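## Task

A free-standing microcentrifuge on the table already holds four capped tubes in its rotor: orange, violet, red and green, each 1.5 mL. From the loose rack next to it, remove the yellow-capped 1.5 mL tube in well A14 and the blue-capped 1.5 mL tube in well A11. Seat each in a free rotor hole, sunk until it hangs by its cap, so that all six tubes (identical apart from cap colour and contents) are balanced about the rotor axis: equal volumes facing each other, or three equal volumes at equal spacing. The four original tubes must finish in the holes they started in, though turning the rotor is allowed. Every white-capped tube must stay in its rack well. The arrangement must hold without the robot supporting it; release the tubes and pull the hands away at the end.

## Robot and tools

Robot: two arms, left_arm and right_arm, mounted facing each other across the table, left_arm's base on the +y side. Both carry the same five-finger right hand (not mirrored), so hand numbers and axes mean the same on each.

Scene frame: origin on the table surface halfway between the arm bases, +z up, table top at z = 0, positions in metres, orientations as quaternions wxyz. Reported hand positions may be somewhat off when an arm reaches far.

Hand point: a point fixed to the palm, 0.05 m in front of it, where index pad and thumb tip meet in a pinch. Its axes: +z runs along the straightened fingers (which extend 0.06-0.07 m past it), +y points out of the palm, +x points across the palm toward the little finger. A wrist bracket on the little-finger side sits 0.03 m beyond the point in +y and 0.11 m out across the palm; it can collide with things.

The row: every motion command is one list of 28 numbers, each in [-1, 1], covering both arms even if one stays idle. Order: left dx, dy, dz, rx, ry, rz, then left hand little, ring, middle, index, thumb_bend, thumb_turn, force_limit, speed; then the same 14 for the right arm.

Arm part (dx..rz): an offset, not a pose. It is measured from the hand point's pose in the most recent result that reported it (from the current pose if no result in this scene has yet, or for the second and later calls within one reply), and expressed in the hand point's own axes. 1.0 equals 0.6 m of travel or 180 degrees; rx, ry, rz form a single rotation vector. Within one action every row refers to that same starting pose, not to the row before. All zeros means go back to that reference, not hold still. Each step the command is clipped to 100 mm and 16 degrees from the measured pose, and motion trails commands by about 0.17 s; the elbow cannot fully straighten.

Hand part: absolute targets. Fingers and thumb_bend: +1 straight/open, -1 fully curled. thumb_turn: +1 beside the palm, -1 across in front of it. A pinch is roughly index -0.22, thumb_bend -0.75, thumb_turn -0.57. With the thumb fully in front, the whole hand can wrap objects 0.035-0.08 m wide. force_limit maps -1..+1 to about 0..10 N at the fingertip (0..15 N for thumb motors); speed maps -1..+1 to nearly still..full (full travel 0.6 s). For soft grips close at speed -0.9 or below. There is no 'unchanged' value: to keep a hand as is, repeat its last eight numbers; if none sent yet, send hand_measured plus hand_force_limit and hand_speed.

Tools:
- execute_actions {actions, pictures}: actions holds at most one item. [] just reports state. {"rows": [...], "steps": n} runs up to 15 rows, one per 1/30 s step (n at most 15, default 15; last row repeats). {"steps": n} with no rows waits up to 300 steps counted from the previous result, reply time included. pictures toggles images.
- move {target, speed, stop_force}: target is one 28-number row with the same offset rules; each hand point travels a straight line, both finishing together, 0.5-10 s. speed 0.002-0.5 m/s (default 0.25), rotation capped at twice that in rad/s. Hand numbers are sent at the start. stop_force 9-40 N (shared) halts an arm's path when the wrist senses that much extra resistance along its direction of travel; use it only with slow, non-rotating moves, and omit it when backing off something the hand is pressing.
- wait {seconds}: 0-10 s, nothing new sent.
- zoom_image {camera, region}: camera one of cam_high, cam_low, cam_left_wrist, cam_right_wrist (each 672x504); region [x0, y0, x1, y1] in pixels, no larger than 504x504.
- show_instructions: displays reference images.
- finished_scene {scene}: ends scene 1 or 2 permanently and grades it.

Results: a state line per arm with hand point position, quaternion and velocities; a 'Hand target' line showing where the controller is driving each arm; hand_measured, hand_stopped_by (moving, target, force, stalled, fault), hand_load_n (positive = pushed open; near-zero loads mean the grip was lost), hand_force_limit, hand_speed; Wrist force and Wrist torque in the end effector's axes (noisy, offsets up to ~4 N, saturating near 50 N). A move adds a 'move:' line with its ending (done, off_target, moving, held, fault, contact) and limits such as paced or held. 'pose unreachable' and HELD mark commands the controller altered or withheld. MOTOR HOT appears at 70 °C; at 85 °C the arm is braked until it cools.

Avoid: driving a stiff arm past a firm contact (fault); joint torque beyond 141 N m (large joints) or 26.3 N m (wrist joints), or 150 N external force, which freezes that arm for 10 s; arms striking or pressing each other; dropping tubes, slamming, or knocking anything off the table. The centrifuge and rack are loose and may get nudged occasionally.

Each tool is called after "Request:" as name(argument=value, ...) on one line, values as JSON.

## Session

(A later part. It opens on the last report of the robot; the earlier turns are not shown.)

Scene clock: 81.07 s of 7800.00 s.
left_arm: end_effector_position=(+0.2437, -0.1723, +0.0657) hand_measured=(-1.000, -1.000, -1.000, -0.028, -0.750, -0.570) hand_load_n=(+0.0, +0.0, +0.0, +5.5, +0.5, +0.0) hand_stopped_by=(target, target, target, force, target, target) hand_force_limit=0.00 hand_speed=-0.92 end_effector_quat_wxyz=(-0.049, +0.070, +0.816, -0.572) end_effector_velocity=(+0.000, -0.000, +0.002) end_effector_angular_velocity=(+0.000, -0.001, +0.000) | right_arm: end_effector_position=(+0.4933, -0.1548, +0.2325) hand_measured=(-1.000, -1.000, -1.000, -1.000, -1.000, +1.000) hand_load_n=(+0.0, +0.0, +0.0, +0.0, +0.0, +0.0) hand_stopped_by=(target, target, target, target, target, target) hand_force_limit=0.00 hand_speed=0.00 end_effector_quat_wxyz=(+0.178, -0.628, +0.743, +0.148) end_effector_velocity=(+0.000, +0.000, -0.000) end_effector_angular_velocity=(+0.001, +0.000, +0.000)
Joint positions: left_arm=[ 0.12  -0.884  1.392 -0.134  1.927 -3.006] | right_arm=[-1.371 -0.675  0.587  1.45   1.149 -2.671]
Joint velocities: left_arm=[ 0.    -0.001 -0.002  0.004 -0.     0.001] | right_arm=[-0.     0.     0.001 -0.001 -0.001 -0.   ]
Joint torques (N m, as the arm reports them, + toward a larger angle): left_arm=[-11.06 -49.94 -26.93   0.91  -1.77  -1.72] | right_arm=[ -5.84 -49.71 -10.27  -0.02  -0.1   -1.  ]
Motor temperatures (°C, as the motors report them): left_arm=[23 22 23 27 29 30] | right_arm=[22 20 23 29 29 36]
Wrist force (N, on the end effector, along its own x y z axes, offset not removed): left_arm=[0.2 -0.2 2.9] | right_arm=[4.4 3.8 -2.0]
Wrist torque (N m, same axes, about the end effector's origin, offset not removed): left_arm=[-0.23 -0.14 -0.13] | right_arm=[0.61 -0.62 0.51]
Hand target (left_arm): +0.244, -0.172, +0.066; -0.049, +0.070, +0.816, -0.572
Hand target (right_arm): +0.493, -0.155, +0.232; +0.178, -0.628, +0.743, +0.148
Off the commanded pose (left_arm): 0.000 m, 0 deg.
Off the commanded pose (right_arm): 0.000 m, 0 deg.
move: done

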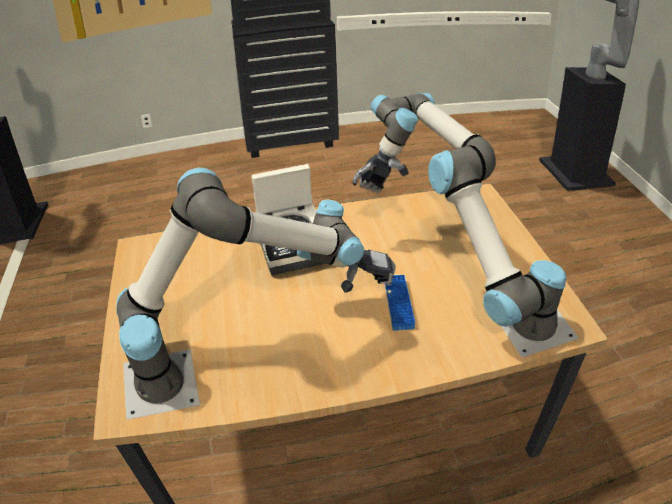

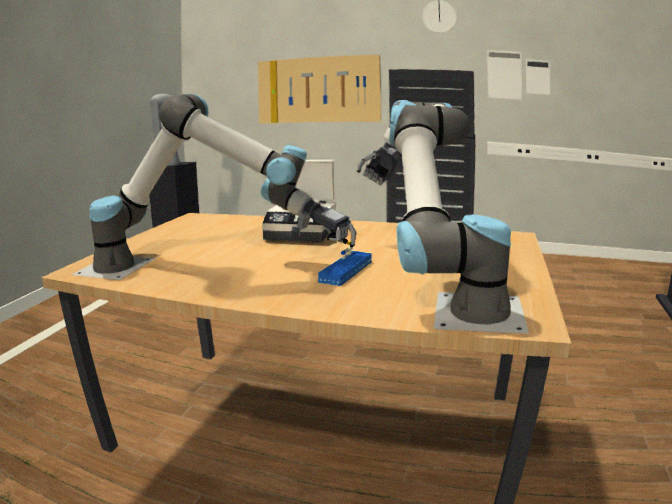

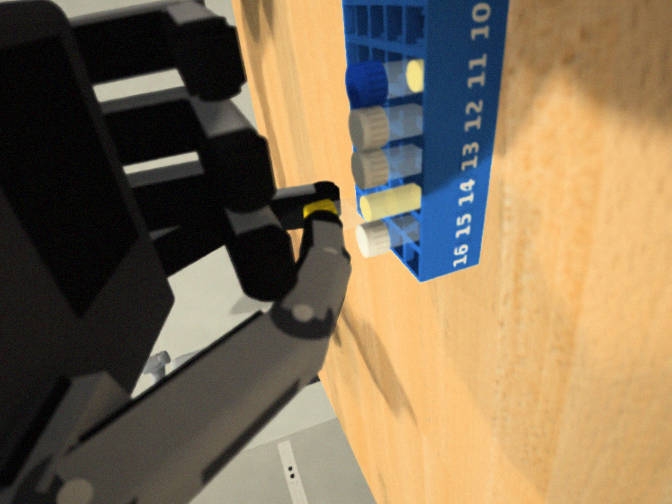

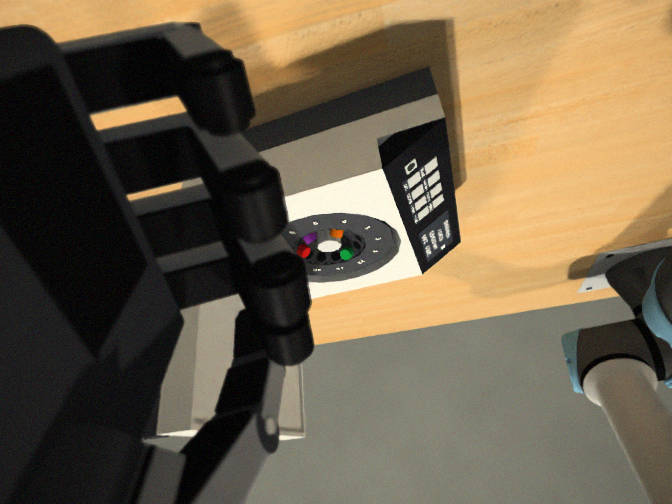

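Request:
move(target=[0,-0.086,-0.031,0,0,0,-1,-1,-1,-0.3,-0.75,-0.57,0,-0.92,0,0,0,0,0,0,-1,-1,-1,-1,-1,1,0,0], speed=0.06)

Request:
move(target=[-0.117,0.067,-0.47,-0.051,-0.097,-0.3,-1,-1,-1,-0.3,-0.75,-0.57,0,-0.92,0,0,0,0,0,0,-1,-1,-1,-1,-1,1,0,0], speed=0.2)

Request:
move(target=[-0.236,-0.219,0.028,0,0,0,-1,-1,-1,-0.3,-0.75,-0.57,0,-0.92,0,0,0,0,0,0,-1,-1,-1,-1,-1,1,0,0], speed=0.1, stop_force=12)

Scene clock: 85.87 s of 7800.00 s.
left_arm: end_effector_position=(+0.2436, -0.1724, +0.1204) hand_measured=(-1.000, -1.000, -1.000, -0.028, -0.750, -0.570) hand_load_n=(+0.0, +0.0, +0.0, +5.5, +0.5, +0.0) hand_stopped_by=(target, target, target, force, target, target) hand_force_limit=0.00 hand_speed=-0.92 end_effector_quat_wxyz=(-0.049, +0.070, +0.816, -0.572) end_effector_velocity=(+0.000, +0.000, +0.002) end_effector_angular_velocity=(+0.000, +0.001, +0.001) | right_arm: end_effector_position=(+0.4933, -0.1548, +0.2325) hand_measured=(-1.000, -1.000, -1.000, -1.000, -1.000, +1.000) hand_load_n=(+0.0, +0.0, +0.0, +0.0, +0.0, +0.0) hand_stopped_by=(target, target, target, target, target, target) hand_force_limit=0.00 hand_speed=0.00 end_effector_quat_wxyz=(+0.178, -0.628, +0.743, +0.148) end_effector_velocity=(+0.000, -0.000, +0.000) end_effector_angular_velocity=(+0.001, -0.001, -0.000)
Joint positions: left_arm=[ 0.12  -0.941  1.336 -0.021  1.927 -3.006] | right_arm=[-1.371 -0.675  0.587  1.45   1.149 -2.671]
Joint velocities: left_arm=[ 0.    -0.002 -0.003  0.005  0.    -0.001] | right_arm=[-0.    -0.    -0.001  0.    -0.001  0.   ]
Joint torques (N m, as the arm reports them, + toward a larger angle): left_arm=[-11.39 -50.28 -28.54   0.72  -1.64  -0.33] | right_arm=[ -5.48 -49.99  -9.72   0.04  -0.18  -0.97]
Motor temperatures (°C, as the motors report them): left_arm=[23 22 23 27 29 30] | right_arm=[22 20 23 29 29 36]
Wrist force (N, on the end effector, along its own x y z axes, offset not removed): left_arm=[1.2 3.9 3.2] | right_arm=[1.3 2.4 -0.4]
Wrist torque (N m, same axes, about the end effector's origin, offset not removed): left_arm=[0.37 -0.23 0.18] | right_arm=[0.41 -0.17 0.24]
Hand target (left_arm): +0.244, -0.172, +0.121; -0.049, +0.070, +0.816, -0.572
Hand target (right_arm): +0.493, -0.155, +0.232; +0.178, -0.628, +0.743, +0.148
Off the commanded pose (left_arm): 0.000 m, 0 deg.
Off the commanded pose (right_arm): 0.000 m, 0 deg.
move: done

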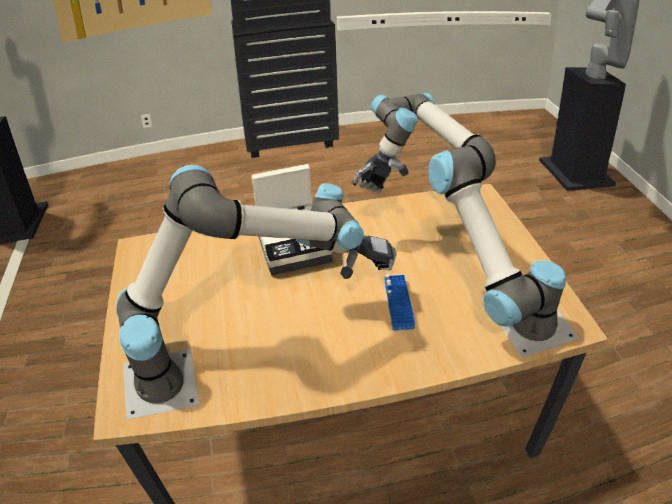

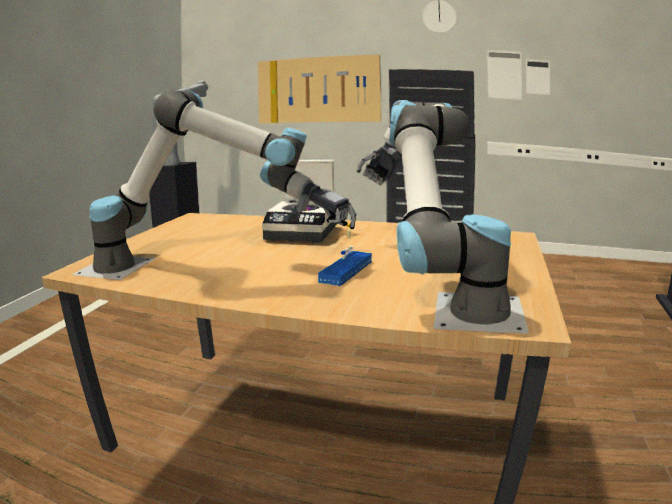

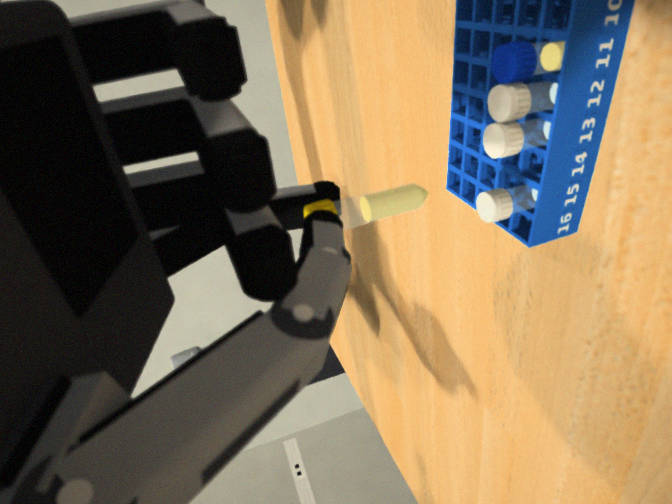

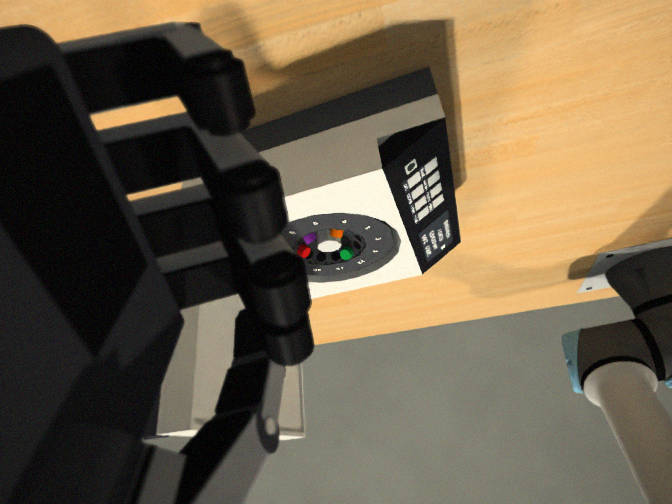

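Scene clock: 88.87 s of 7800.00 s.
left_arm: end_effector_position=(+0.3598, +0.0903, +0.1791) hand_measured=(-1.000, -1.000, -1.000, -0.028, -0.750, -0.570) hand_load_n=(+0.0, +0.0, +0.0, +5.5, +0.5, +0.0) hand_stopped_by=(target, target, target, force, target, target) hand_force_limit=0.00 hand_speed=-0.92 end_effector_quat_wxyz=(+0.177, +0.387, -0.798, +0.427) end_effector_velocity=(+0.002, +0.002, +0.001) end_effector_angular_velocity=(+0.002, +0.004, +0.004) | right_arm: end_effector_position=(+0.4933, -0.1548, +0.2325) hand_measured=(-1.000, -1.000, -1.000, -1.000, -1.000, +1.000) hand_load_n=(+0.0, +0.0, +0.0, +0.0, +0.0, +0.0) hand_stopped_by=(target, target, target, target, target, target) hand_force_limit=0.00 hand_speed=0.00 end_effector_quat_wxyz=(+0.178, -0.628, +0.743, +0.148) end_effector_velocity=(-0.000, -0.000, -0.000) end_effector_angular_velocity=(-0.000, +0.001, -0.000)
Joint positions: left_arm=[ 0.501 -1.188  1.459  0.41   1.999 -3.661] | right_arm=[-1.371 -0.675  0.587  1.45   1.149 -2.671]
Joint velocities: left_arm=[ 0.005 -0.    -0.002  0.005  0.001 -0.001] | right_arm=[-0.     0.     0.001  0.    -0.     0.   ]
Joint torques (N m, as the arm reports them, + toward a larger angle): left_arm=[  9.74 -26.05 -29.15   1.8    2.57  -1.62] | right_arm=[ -5.83 -49.82 -10.16   0.13  -0.19  -0.86]
Motor temperatures (°C, as the motors report them): left_arm=[23 22 23 27 29 30] | right_arm=[22 20 23 29 29 36]
Wrist force (N, on the end effector, along its own x y z axes, offset not removed): left_arm=[-1.4 2.9 2.5] | right_arm=[5.7 2.3 -2.8]
Wrist torque (N m, same axes, about the end effector's origin, offset not removed): left_arm=[0.32 0.09 0.11] | right_arm=[0.51 -0.67 0.49]
Hand target (left_arm): +0.360, +0.090, +0.179; -0.177, -0.387, +0.798, -0.427
Hand target (right_arm): +0.493, -0.155, +0.232; +0.178, -0.628, +0.743, +0.148
Off the commanded pose (left_arm): 0.000 m, 0 deg.
Off the commanded pose (right_arm): 0.000 m, 0 deg.
move: done

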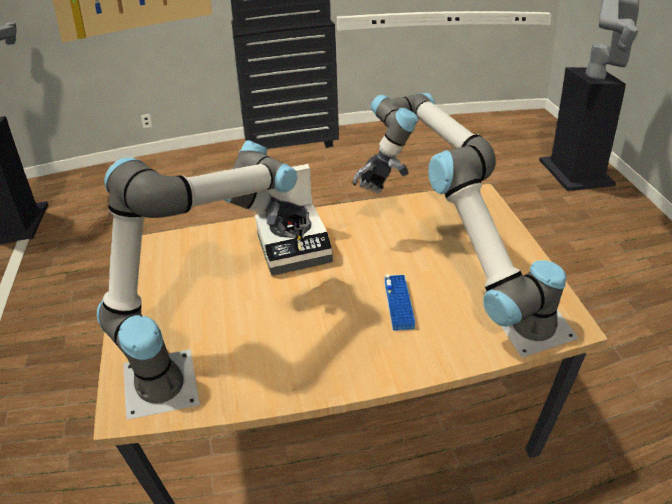

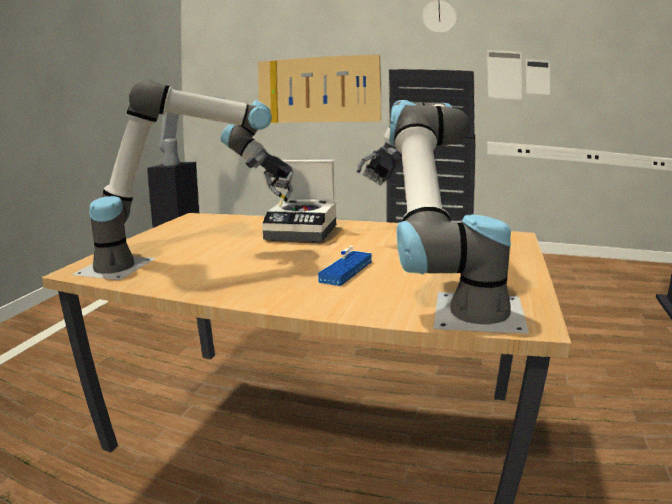

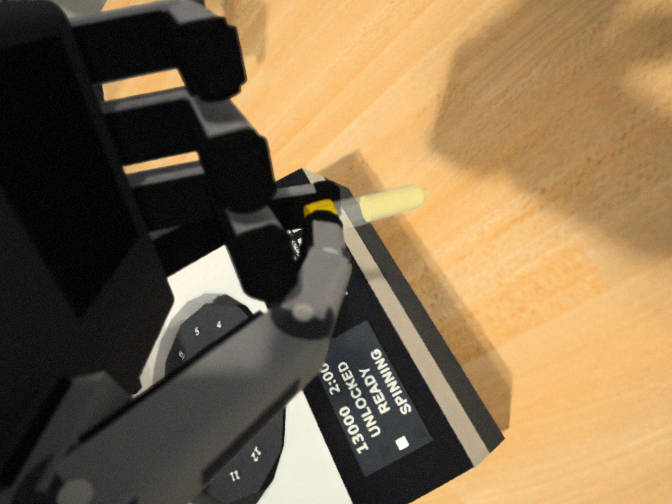

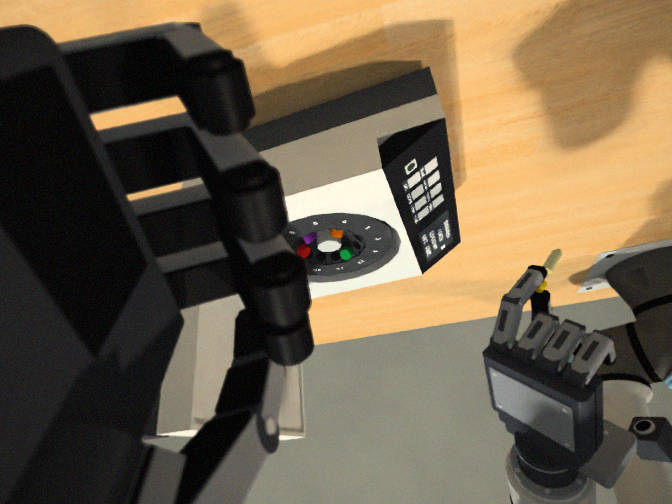

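Scene clock: 91.30 s of 7800.00 s.
left_arm: end_effector_position=(+0.5518, +0.0987, +0.1546) hand_measured=(-1.000, -1.000, -1.000, -0.028, -0.750, -0.570) hand_load_n=(+0.0, +0.0, +0.0, +5.5, +0.5, +0.0) hand_stopped_by=(target, target, target, force, target, target) hand_force_limit=0.00 hand_speed=-0.92 end_effector_quat_wxyz=(+0.177, +0.387, -0.798, +0.427) end_effector_velocity=(+0.001, -0.001, -0.000) end_effector_angular_velocity=(+0.002, +0.001, -0.002) | right_arm: end_effector_position=(+0.4933, -0.1548, +0.2325) hand_measured=(-1.000, -1.000, -1.000, -1.000, -1.000, +1.000) hand_load_n=(+0.0, +0.0, +0.0, +0.0, +0.0, +0.0) hand_stopped_by=(target, target, target, target, target, target) hand_force_limit=0.00 hand_speed=0.00 end_effector_quat_wxyz=(+0.178, -0.628, +0.743, +0.148) end_effector_velocity=(+0.000, -0.000, -0.000) end_effector_angular_velocity=(-0.000, -0.000, -0.000)
Joint positions: left_arm=[ 0.771 -0.746  0.825  0.708  2.2   -3.451] | right_arm=[-1.371 -0.675  0.587  1.45   1.149 -2.671]
Joint velocities: left_arm=[ 0.001  0.009 -0.015  0.011  0.002  0.004] | right_arm=[-0.     0.     0.    -0.001  0.    -0.   ]
Joint torques (N m, as the arm reports them, + toward a larger angle): left_arm=[ 10.67 -41.51 -28.43   2.39   2.91   1.69] | right_arm=[ -5.24 -49.72  -9.92  -0.05  -0.13  -1.05]
Motor temperatures (°C, as the motors report them): left_arm=[23 23 23 27 29 30] | right_arm=[22 20 23 29 29 36]
Wrist force (N, on the end effector, along its own x y z axes, offset not removed): left_arm=[1.6 1.7 3.1] | right_arm=[4.2 2.9 -0.3]
Wrist torque (N m, same axes, about the end effector's origin, offset not removed): left_arm=[0.00 -0.34 0.16] | right_arm=[0.37 -0.75 0.65]
Hand target (left_arm): +0.552, +0.099, +0.155; -0.177, -0.387, +0.798, -0.427
Hand target (right_arm): +0.493, -0.155, +0.232; +0.178, -0.628, +0.743, +0.148
Off the commanded pose (left_arm): 0.000 m, 0 deg.
Off the commanded pose (right_arm): 0.000 m, 0 deg.
move: done

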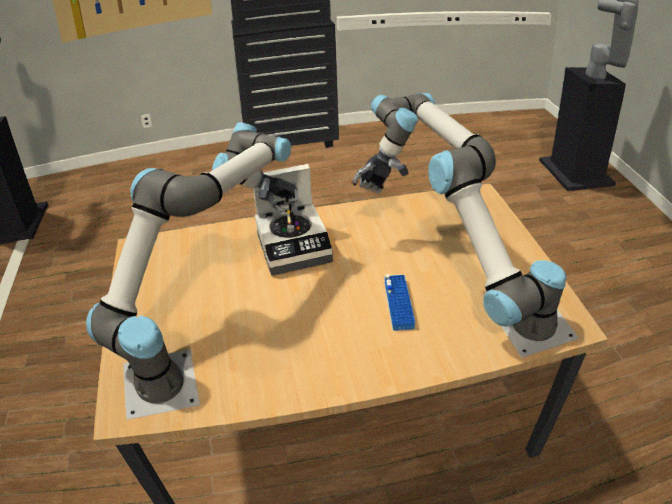

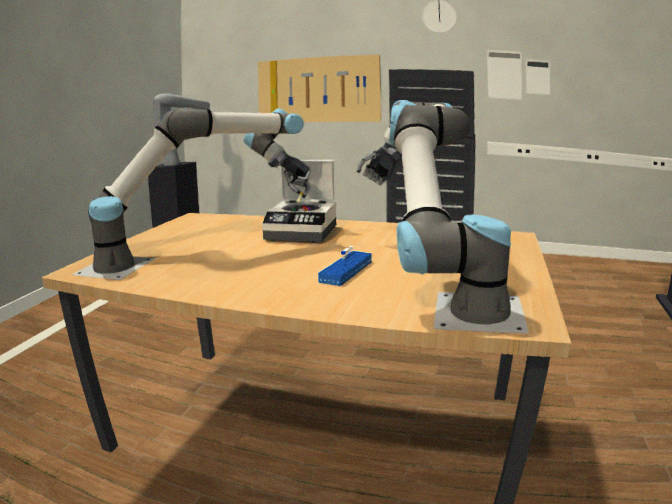

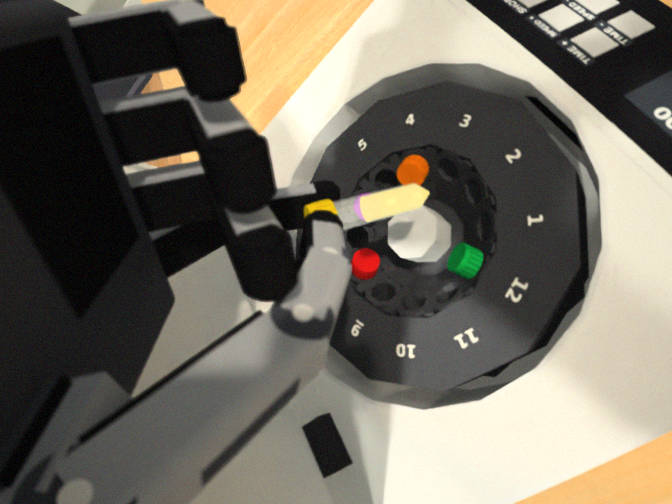

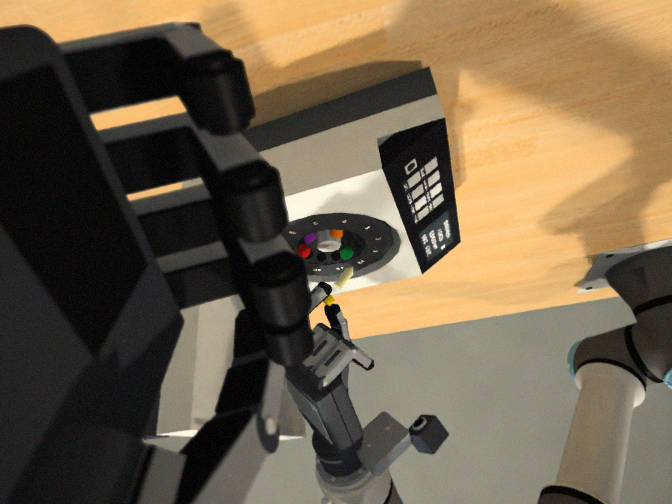

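Lower 20 mm.

Request:
move(target=[-0.0204,0.0181,0.0192,0,0,0,-1,-1,-1,-0.3,-0.75,-0.57,0,-0.92,0,0,0,0,0,0,-1,-1,-1,-1,-1,1,0,0], speed=0.03, stop_force=10)

Request:
zoom_image(camera="cam_left_wrist", region=[300,100,540,300])

Request:
zoom_image(camera="cam_right_wrist", region=[300,210,400,300])

Scene clock: 93.23 s of 7800.00 s.
left_arm: end_effector_position=(+0.5519, +0.0987, +0.1348) hand_measured=(-1.000, -1.000, -1.000, -0.028, -0.750, -0.570) hand_load_n=(+0.0, +0.0, +0.0, +5.5, +0.5, +0.0) hand_stopped_by=(target, target, target, force, target, target) hand_force_limit=0.00 hand_speed=-0.92 end_effector_quat_wxyz=(+0.177, +0.387, -0.798, +0.427) end_effector_velocity=(-0.000, -0.000, -0.001) end_effector_angular_velocity=(-0.001, -0.001, +0.001) | right_arm: end_effector_position=(+0.4933, -0.1548, +0.2325) hand_measured=(-1.000, -1.000, -1.000, -1.000, -1.000, +1.000) hand_load_n=(+0.0, +0.0, +0.0, +0.0, +0.0, +0.0) hand_stopped_by=(target, target, target, target, target, target) hand_force_limit=0.00 hand_speed=0.00 end_effector_quat_wxyz=(+0.178, -0.628, +0.743, +0.148) end_effector_velocity=(+0.000, -0.000, -0.000) end_effector_angular_velocity=(-0.001, +0.000, -0.000)
Joint positions: left_arm=[ 0.771 -0.74   0.864  0.662  2.2   -3.451] | right_arm=[-1.371 -0.675  0.587  1.45   1.149 -2.671]
Joint velocities: left_arm=[-0.    -0.001  0.004 -0.005 -0.001 -0.001] | right_arm=[-0.     0.     0.001 -0.     0.001 -0.   ]
Joint torques (N m, as the arm reports them, + toward a larger angle): left_arm=[-10.33 -39.76 -11.95  -0.53  -1.33  -1.72] | right_arm=[ -6.26 -50.82 -10.79  -0.01  -0.14  -1.01]
Motor temperatures (°C, as the motors report them): left_arm=[23 23 23 27 29 30] | right_arm=[22 20 23 29 29 36]
Wrist force (N, on the end effector, along its own x y z axes, offset not removed): left_arm=[-0.3 2.9 2.0] | right_arm=[1.9 2.1 -2.0]
Wrist torque (N m, same axes, about the end effector's origin, offset not removed): left_arm=[0.26 0.00 -0.02] | right_arm=[0.45 -0.21 0.34]
Hand target (left_arm): +0.552, +0.099, +0.135; -0.177, -0.387, +0.798, -0.427
Hand target (right_arm): +0.493, -0.155, +0.232; +0.178, -0.628, +0.743, +0.148
Off the commanded pose (left_arm): 0.000 m, 0 deg.
Off the commanded pose (right_arm): 0.000 m, 0 deg.
move: done

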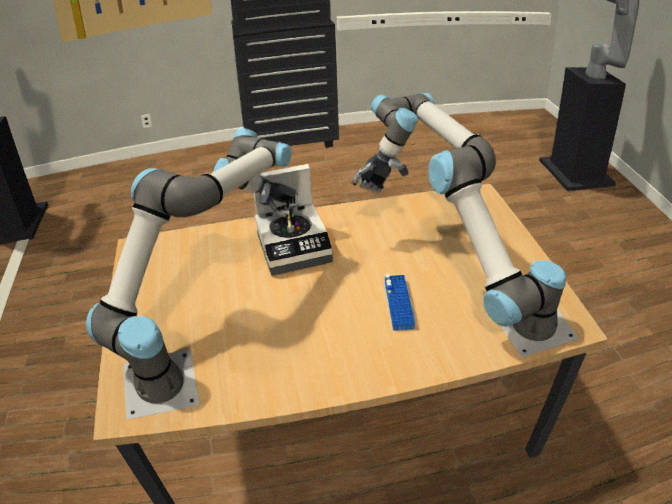

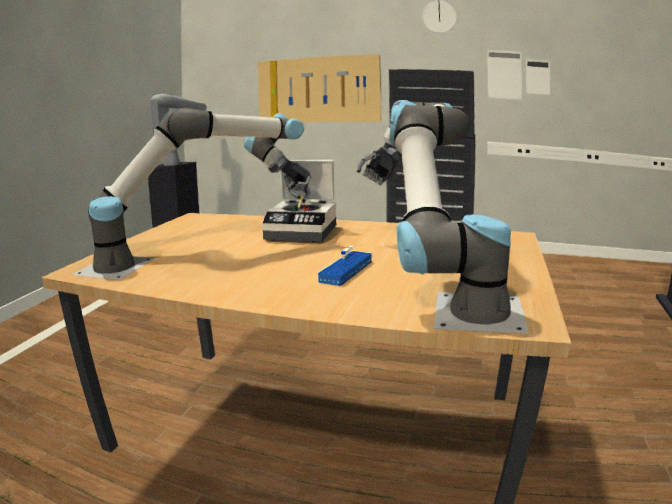

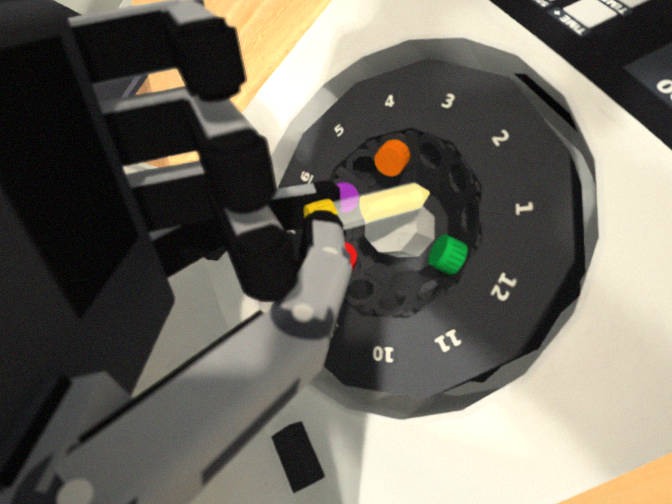

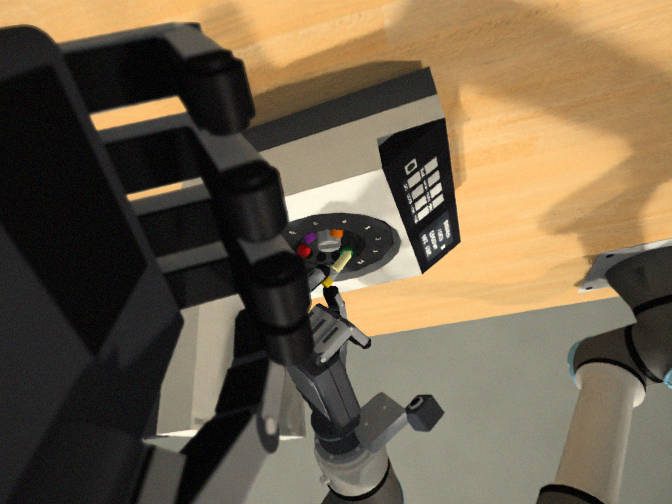

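Region (300, 100, 540, 300) of cam_left_wrist's 672x504 image, scaled by 2.100, with more detail than that image has.

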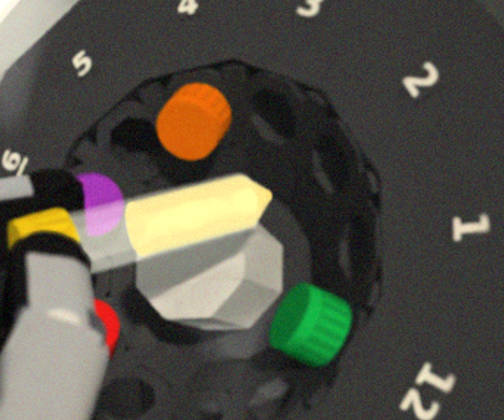

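Region (300, 210, 400, 300) of cam_right_wrist's 672x504 image, scaled by 5.040, with more detail than that image has; it fills the top 454 rows of this view, and the rest is white.

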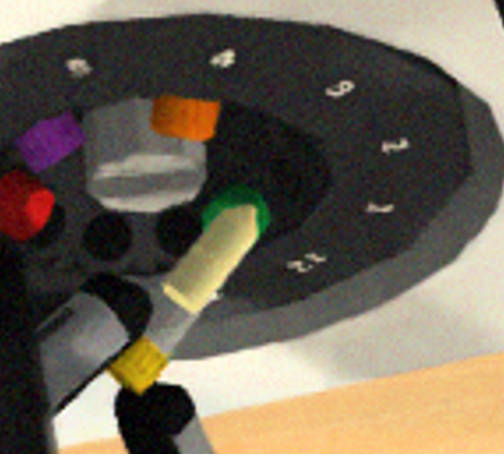

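Request:
move(target=[0.0025,0.0107,0.0089,0,0,0,-1,-1,-1,-0.3,-0.75,-0.57,0,-0.92,0,0,0,0,0,0,-1,-1,-1,-1,-1,1,0,0], speed=0.015, stop_force=10)

Request:
zoom_image(camera="cam_left_wrist", region=[340,120,500,260])

Request:
zoom_image(camera="cam_right_wrist", region=[320,220,390,280])

Scene clock: 95.97 s of 7800.00 s.
left_arm: end_effector_position=(+0.5464, +0.0958, +0.1293) hand_measured=(-1.000, -1.000, -1.000, -0.028, -0.750, -0.570) hand_load_n=(+0.0, +0.0, +0.0, +5.5, +0.5, +0.0) hand_stopped_by=(target, target, target, force, target, target) hand_force_limit=0.00 hand_speed=-0.92 end_effector_quat_wxyz=(+0.177, +0.387, -0.798, +0.427) end_effector_velocity=(-0.002, -0.001, -0.002) end_effector_angular_velocity=(+0.000, +0.000, -0.000) | right_arm: end_effector_position=(+0.4933, -0.1548, +0.2325) hand_measured=(-1.000, -1.000, -1.000, -1.000, -1.000, +1.000) hand_load_n=(+0.0, +0.0, +0.0, +0.0, +0.0, +0.0) hand_stopped_by=(target, target, target, target, target, target) hand_force_limit=0.00 hand_speed=0.00 end_effector_quat_wxyz=(+0.178, -0.628, +0.743, +0.148) end_effector_velocity=(-0.000, -0.000, -0.000) end_effector_angular_velocity=(-0.000, +0.002, -0.000)
Joint positions: left_arm=[ 0.762 -0.749  0.895  0.637  2.194 -3.459] | right_arm=[-1.371 -0.675  0.587  1.45   1.149 -2.671]
Joint velocities: left_arm=[-0.003 -0.002  0.009 -0.007 -0.002 -0.002] | right_arm=[-0.001 -0.     0.001  0.001 -0.    -0.   ]
Joint torques (N m, as the arm reports them, + toward a larger angle): left_arm=[ -9.79 -55.68 -10.73  -0.89  -1.3   -1.96] | right_arm=[ -4.71 -50.27 -10.09  -0.07  -0.21  -0.97]
Motor temperatures (°C, as the motors report them): left_arm=[23 23 23 27 29 30] | right_arm=[22 20 23 29 29 36]
Wrist force (N, on the end effector, along its own x y z axes, offset not removed): left_arm=[0.5 3.3 1.0] | right_arm=[1.3 5.3 -2.3]
Wrist torque (N m, same axes, about the end effector's origin, offset not removed): left_arm=[0.48 -0.17 0.08] | right_arm=[0.86 0.00 0.43]
Hand target (left_arm): +0.546, +0.096, +0.129; -0.177, -0.387, +0.798, -0.427
Hand target (right_arm): +0.493, -0.155, +0.232; +0.178, -0.628, +0.743, +0.148
Off the commanded pose (left_arm): 0.000 m, 0 deg.
Off the commanded pose (right_arm): 0.000 m, 0 deg.
move: done

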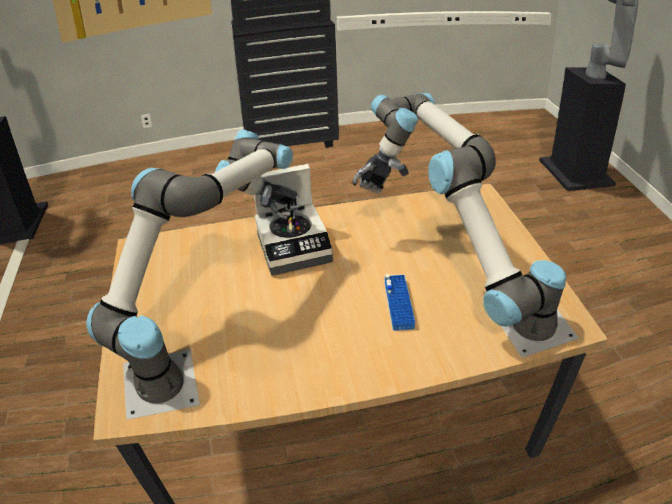

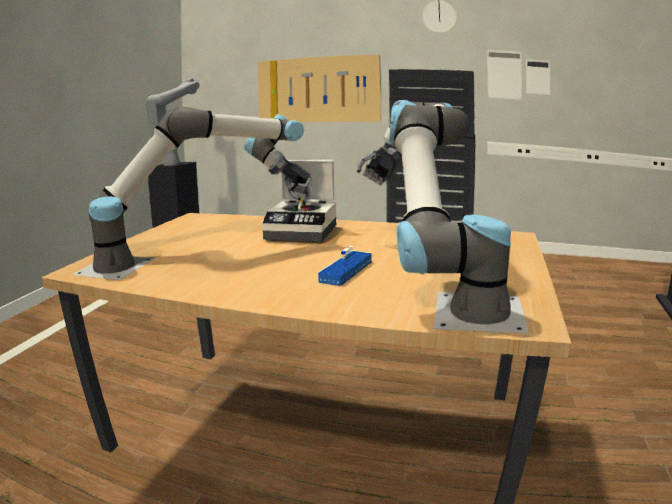

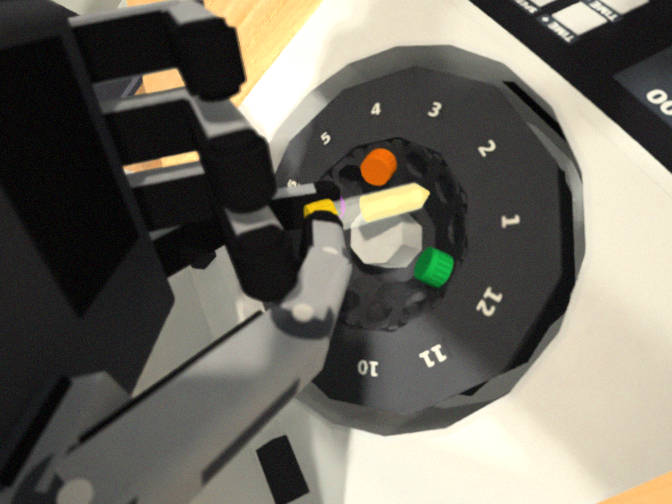

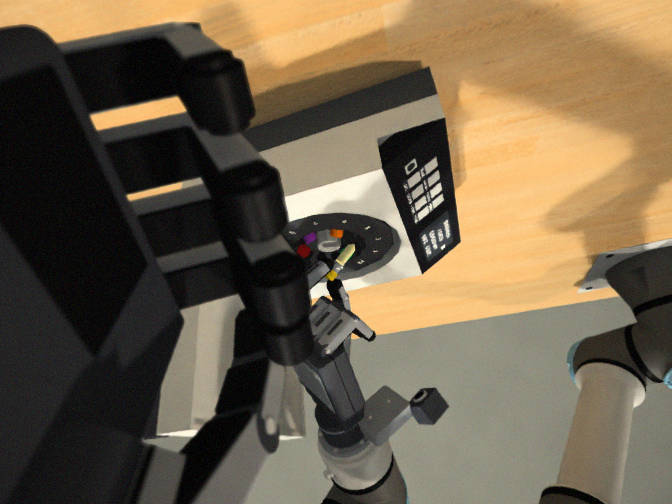

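Region (340, 120, 500, 260) of cam_left_wrist's 672x504 image, scaled by 3.150, with more detail than that image has; it fills the top 441 rows of this view, and the rest is white.

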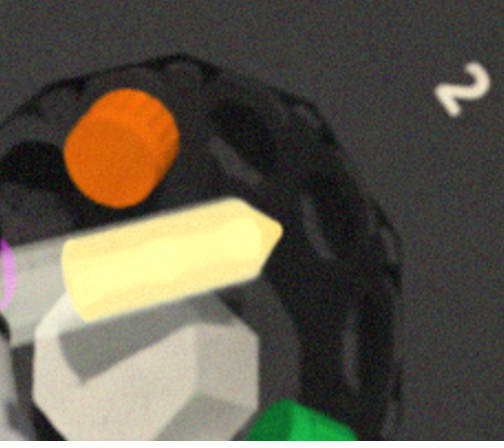

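Region (320, 220, 390, 280) of cam_right_wrist's 672x504 image, scaled by 7.200, with more detail than that image has; it fills the top 432 rows of this view, and the rest is white.

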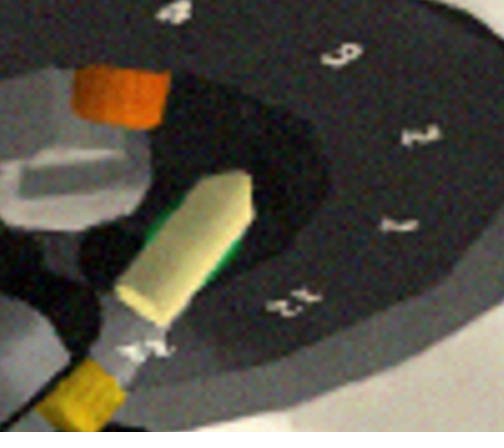

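Request:
move(target=[-0.0016,0.0023,0.0033,0,0,0,-1,-1,-1,-0.3,-0.75,-0.57,0,-0.92,0,0,0,0,0,0,-1,-1,-1,-1,-1,1,0,0], speed=0.01)

Request:
move(target=[0,0.0172,0.0063,0,0,0,-1,-1,-1,-0.3,-0.75,-0.57,0,-0.92,0,0,0,0,0,0,-1,-1,-1,-1,-1,1,0,0], speed=0.008, stop_force=9)

Request:
zoom_image(camera="cam_left_wrist", region=[300,120,480,270])

Request:
zoom_image(camera="cam_right_wrist", region=[320,220,390,280])

Scene clock: 98.37 s of 7800.00 s.
left_arm: end_effector_position=(+0.5461, +0.0951, +0.1269) hand_measured=(-1.000, -1.000, -1.000, -0.028, -0.750, -0.570) hand_load_n=(+0.0, +0.0, +0.0, +5.5, +0.5, +0.0) hand_stopped_by=(target, target, target, force, target, target) hand_force_limit=0.00 hand_speed=-0.92 end_effector_quat_wxyz=(+0.177, +0.387, -0.798, +0.427) end_effector_velocity=(-0.000, -0.001, -0.000) end_effector_angular_velocity=(-0.001, -0.001, -0.001) | right_arm: end_effector_position=(+0.4933, -0.1548, +0.2325) hand_measured=(-1.000, -1.000, -1.000, -1.000, -1.000, +1.000) hand_load_n=(+0.0, +0.0, +0.0, +0.0, +0.0, +0.0) hand_stopped_by=(target, target, target, target, target, target) hand_force_limit=0.00 hand_speed=0.00 end_effector_quat_wxyz=(+0.178, -0.628, +0.743, +0.148) end_effector_velocity=(-0.000, +0.000, -0.000) end_effector_angular_velocity=(+0.001, +0.001, +0.000)
Joint positions: left_arm=[ 0.761 -0.748  0.899  0.631  2.193 -3.46 ] | right_arm=[-1.371 -0.675  0.587  1.45   1.149 -2.671]
Joint velocities: left_arm=[-0.001 -0.     0.001 -0.002 -0.    -0.   ] | right_arm=[-0.     0.     0.001  0.    -0.001  0.   ]
Joint torques (N m, as the arm reports them, + toward a larger angle): left_arm=[-10.75 -39.87 -10.63  -0.79  -1.35  -1.83] | right_arm=[ -4.98 -50.4  -10.04   0.    -0.16  -0.99]
Motor temperatures (°C, as the motors report them): left_arm=[23 23 23 27 29 30] | right_arm=[22 20 23 29 29 36]
Wrist force (N, on the end effector, along its own x y z axes, offset not removed): left_arm=[0.9 4.8 1.1] | right_arm=[2.3 3.8 -1.2]
Wrist torque (N m, same axes, about the end effector's origin, offset not removed): left_arm=[0.72 -0.09 0.07] | right_arm=[0.66 -0.20 0.36]
Hand target (left_arm): +0.546, +0.095, +0.127; -0.177, -0.387, +0.798, -0.427
Hand target (right_arm): +0.493, -0.155, +0.232; +0.178, -0.628, +0.743, +0.148
Off the commanded pose (left_arm): 0.000 m, 0 deg.
Off the commanded pose (right_arm): 0.000 m, 0 deg.
move: done

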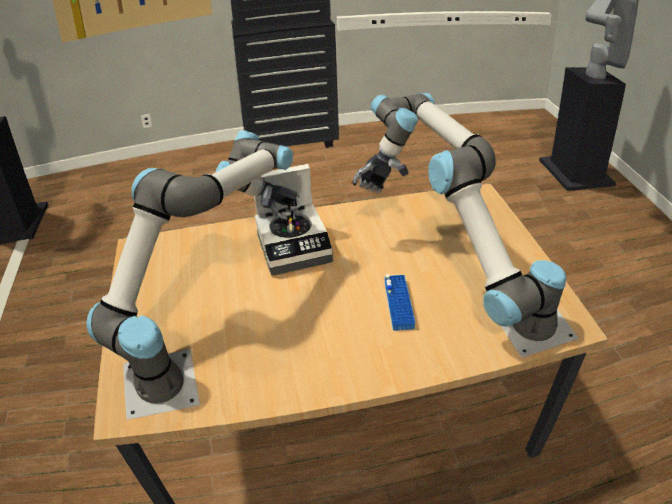

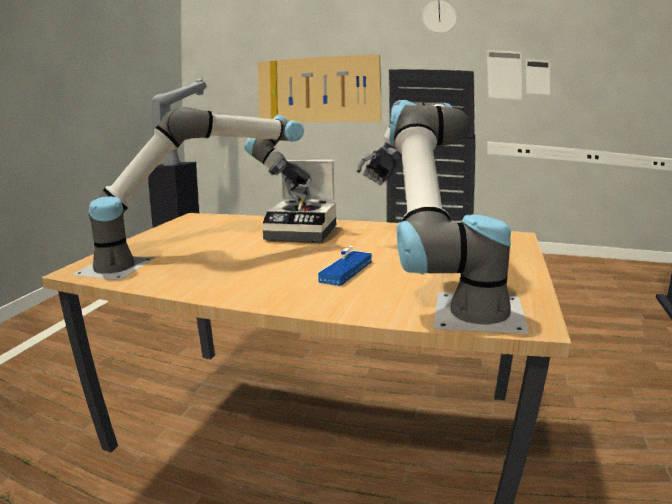

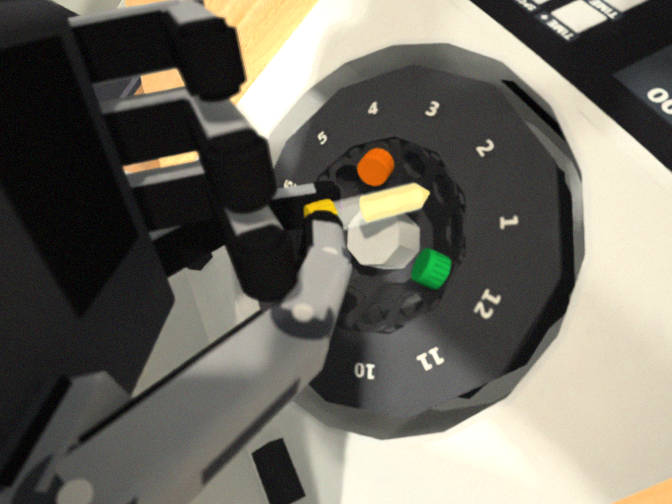

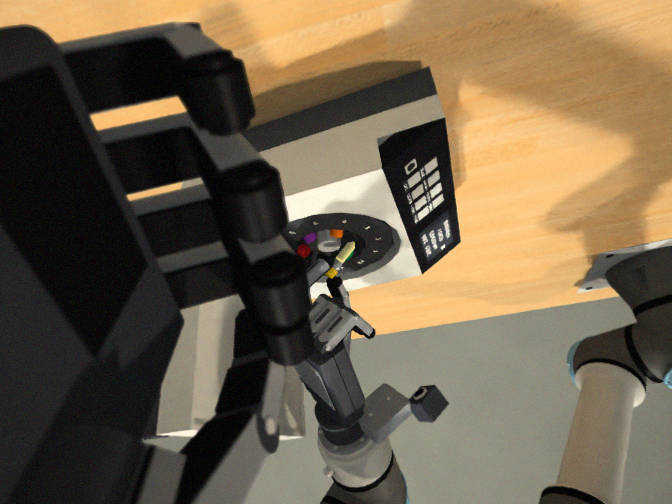

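Scene clock: 99.97 s of 7800.00 s.
left_arm: end_effector_position=(+0.5384, +0.0955, +0.1192) hand_measured=(-1.000, -1.000, -1.000, -0.028, -0.750, -0.570) hand_load_n=(+0.0, +0.0, +0.0, +5.5, +0.5, +0.0) hand_stopped_by=(target, target, target, force, target, target) hand_force_limit=0.00 hand_speed=-0.92 end_effector_quat_wxyz=(+0.177, +0.387, -0.798, +0.427) end_effector_velocity=(-0.001, +0.000, -0.002) end_effector_angular_velocity=(+0.000, +0.000, -0.001) | right_arm: end_effector_position=(+0.4933, -0.1548, +0.2325) hand_measured=(-1.000, -1.000, -1.000, -1.000, -1.000, +1.000) hand_load_n=(+0.0, +0.0, +0.0, +0.0, +0.0, +0.0) hand_stopped_by=(target, target, target, target, target, target) hand_force_limit=0.00 hand_speed=0.00 end_effector_quat_wxyz=(+0.178, -0.628, +0.743, +0.148) end_effector_velocity=(+0.000, -0.000, +0.000) end_effector_angular_velocity=(+0.000, +0.000, -0.000)
Joint positions: left_arm=[ 0.753 -0.765  0.949  0.594  2.188 -3.467] | right_arm=[-1.371 -0.675  0.587  1.45   1.149 -2.671]
Joint velocities: left_arm=[-0.001 -0.002  0.008 -0.006 -0.001 -0.001] | right_arm=[-0. -0. -0.  0. -0. -0.]
Joint torques (N m, as the arm reports them, + toward a larger angle): left_arm=[-10.3  -52.6  -11.6   -0.87  -1.47  -1.87] | right_arm=[ -4.49 -49.47 -10.06  -0.08  -0.2   -1.04]
Motor temperatures (°C, as the motors report them): left_arm=[23 23 23 27 29 30] | right_arm=[22 20 23 29 29 36]
Wrist force (N, on the end effector, along its own x y z axes, offset not removed): left_arm=[1.3 2.9 0.9] | right_arm=[3.2 2.1 -0.1]
Wrist torque (N m, same axes, about the end effector's origin, offset not removed): left_arm=[0.42 -0.33 0.17] | right_arm=[0.27 -0.61 0.47]
Hand target (left_arm): +0.538, +0.096, +0.119; -0.177, -0.387, +0.798, -0.427
Hand target (right_arm): +0.493, -0.155, +0.232; +0.178, -0.628, +0.743, +0.148
Off the commanded pose (left_arm): 0.000 m, 0 deg.
Off the commanded pose (right_arm): 0.000 m, 0 deg.
move: done

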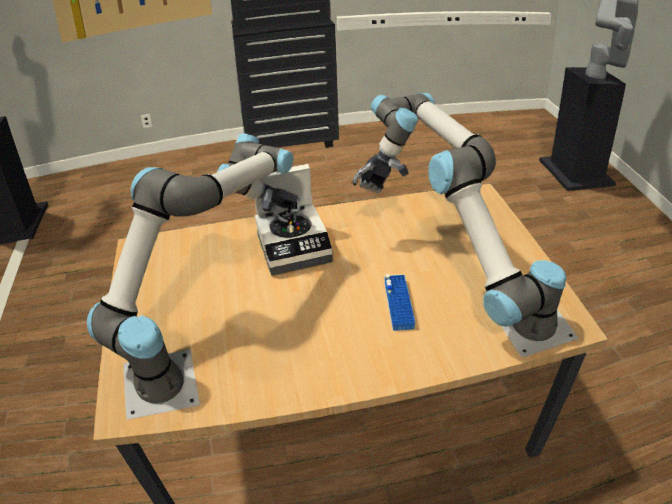

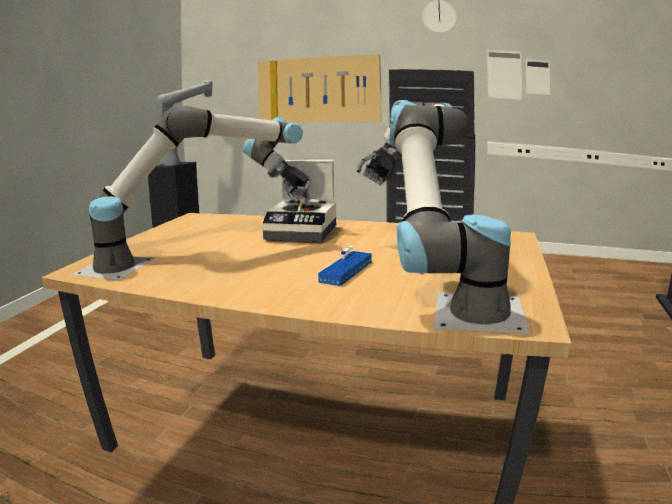

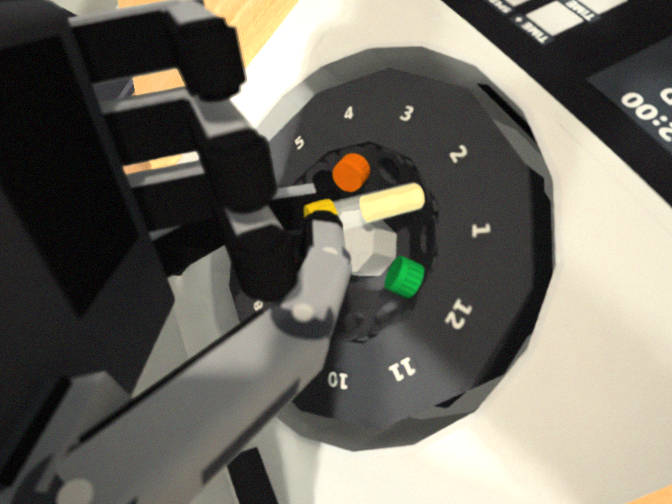

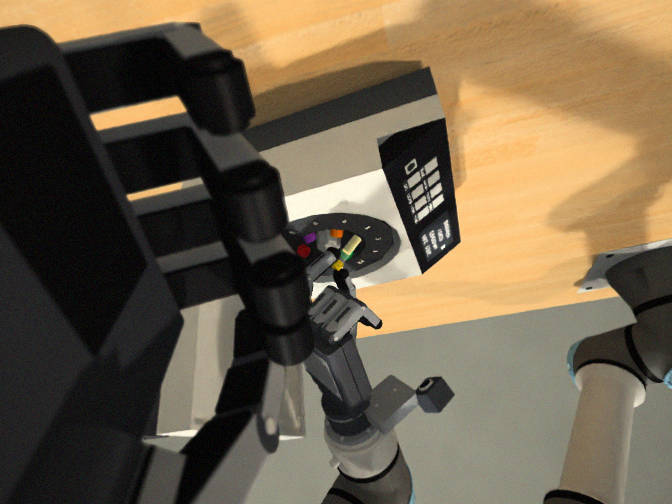

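Region (300, 120, 480, 270) of cam_left_wrist's 672x504 image, scaled by 2.800, with more detail than that image has.

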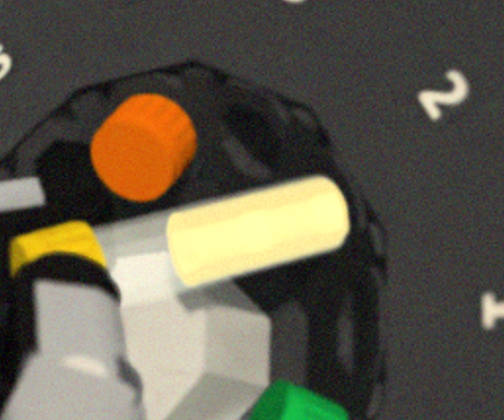

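Region (320, 220, 390, 280) of cam_right_wrist's 672x504 image, scaled by 7.200, with more detail than that image has; it fills the top 432 rows of this view, and the rest is white.

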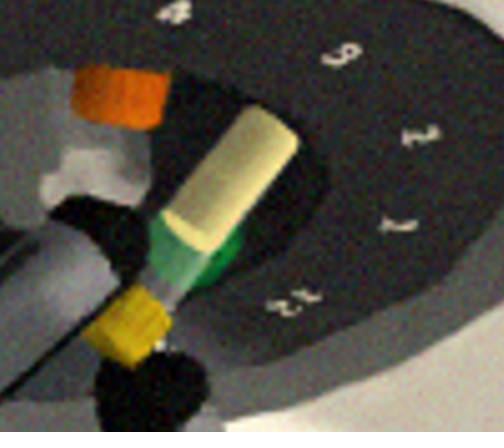

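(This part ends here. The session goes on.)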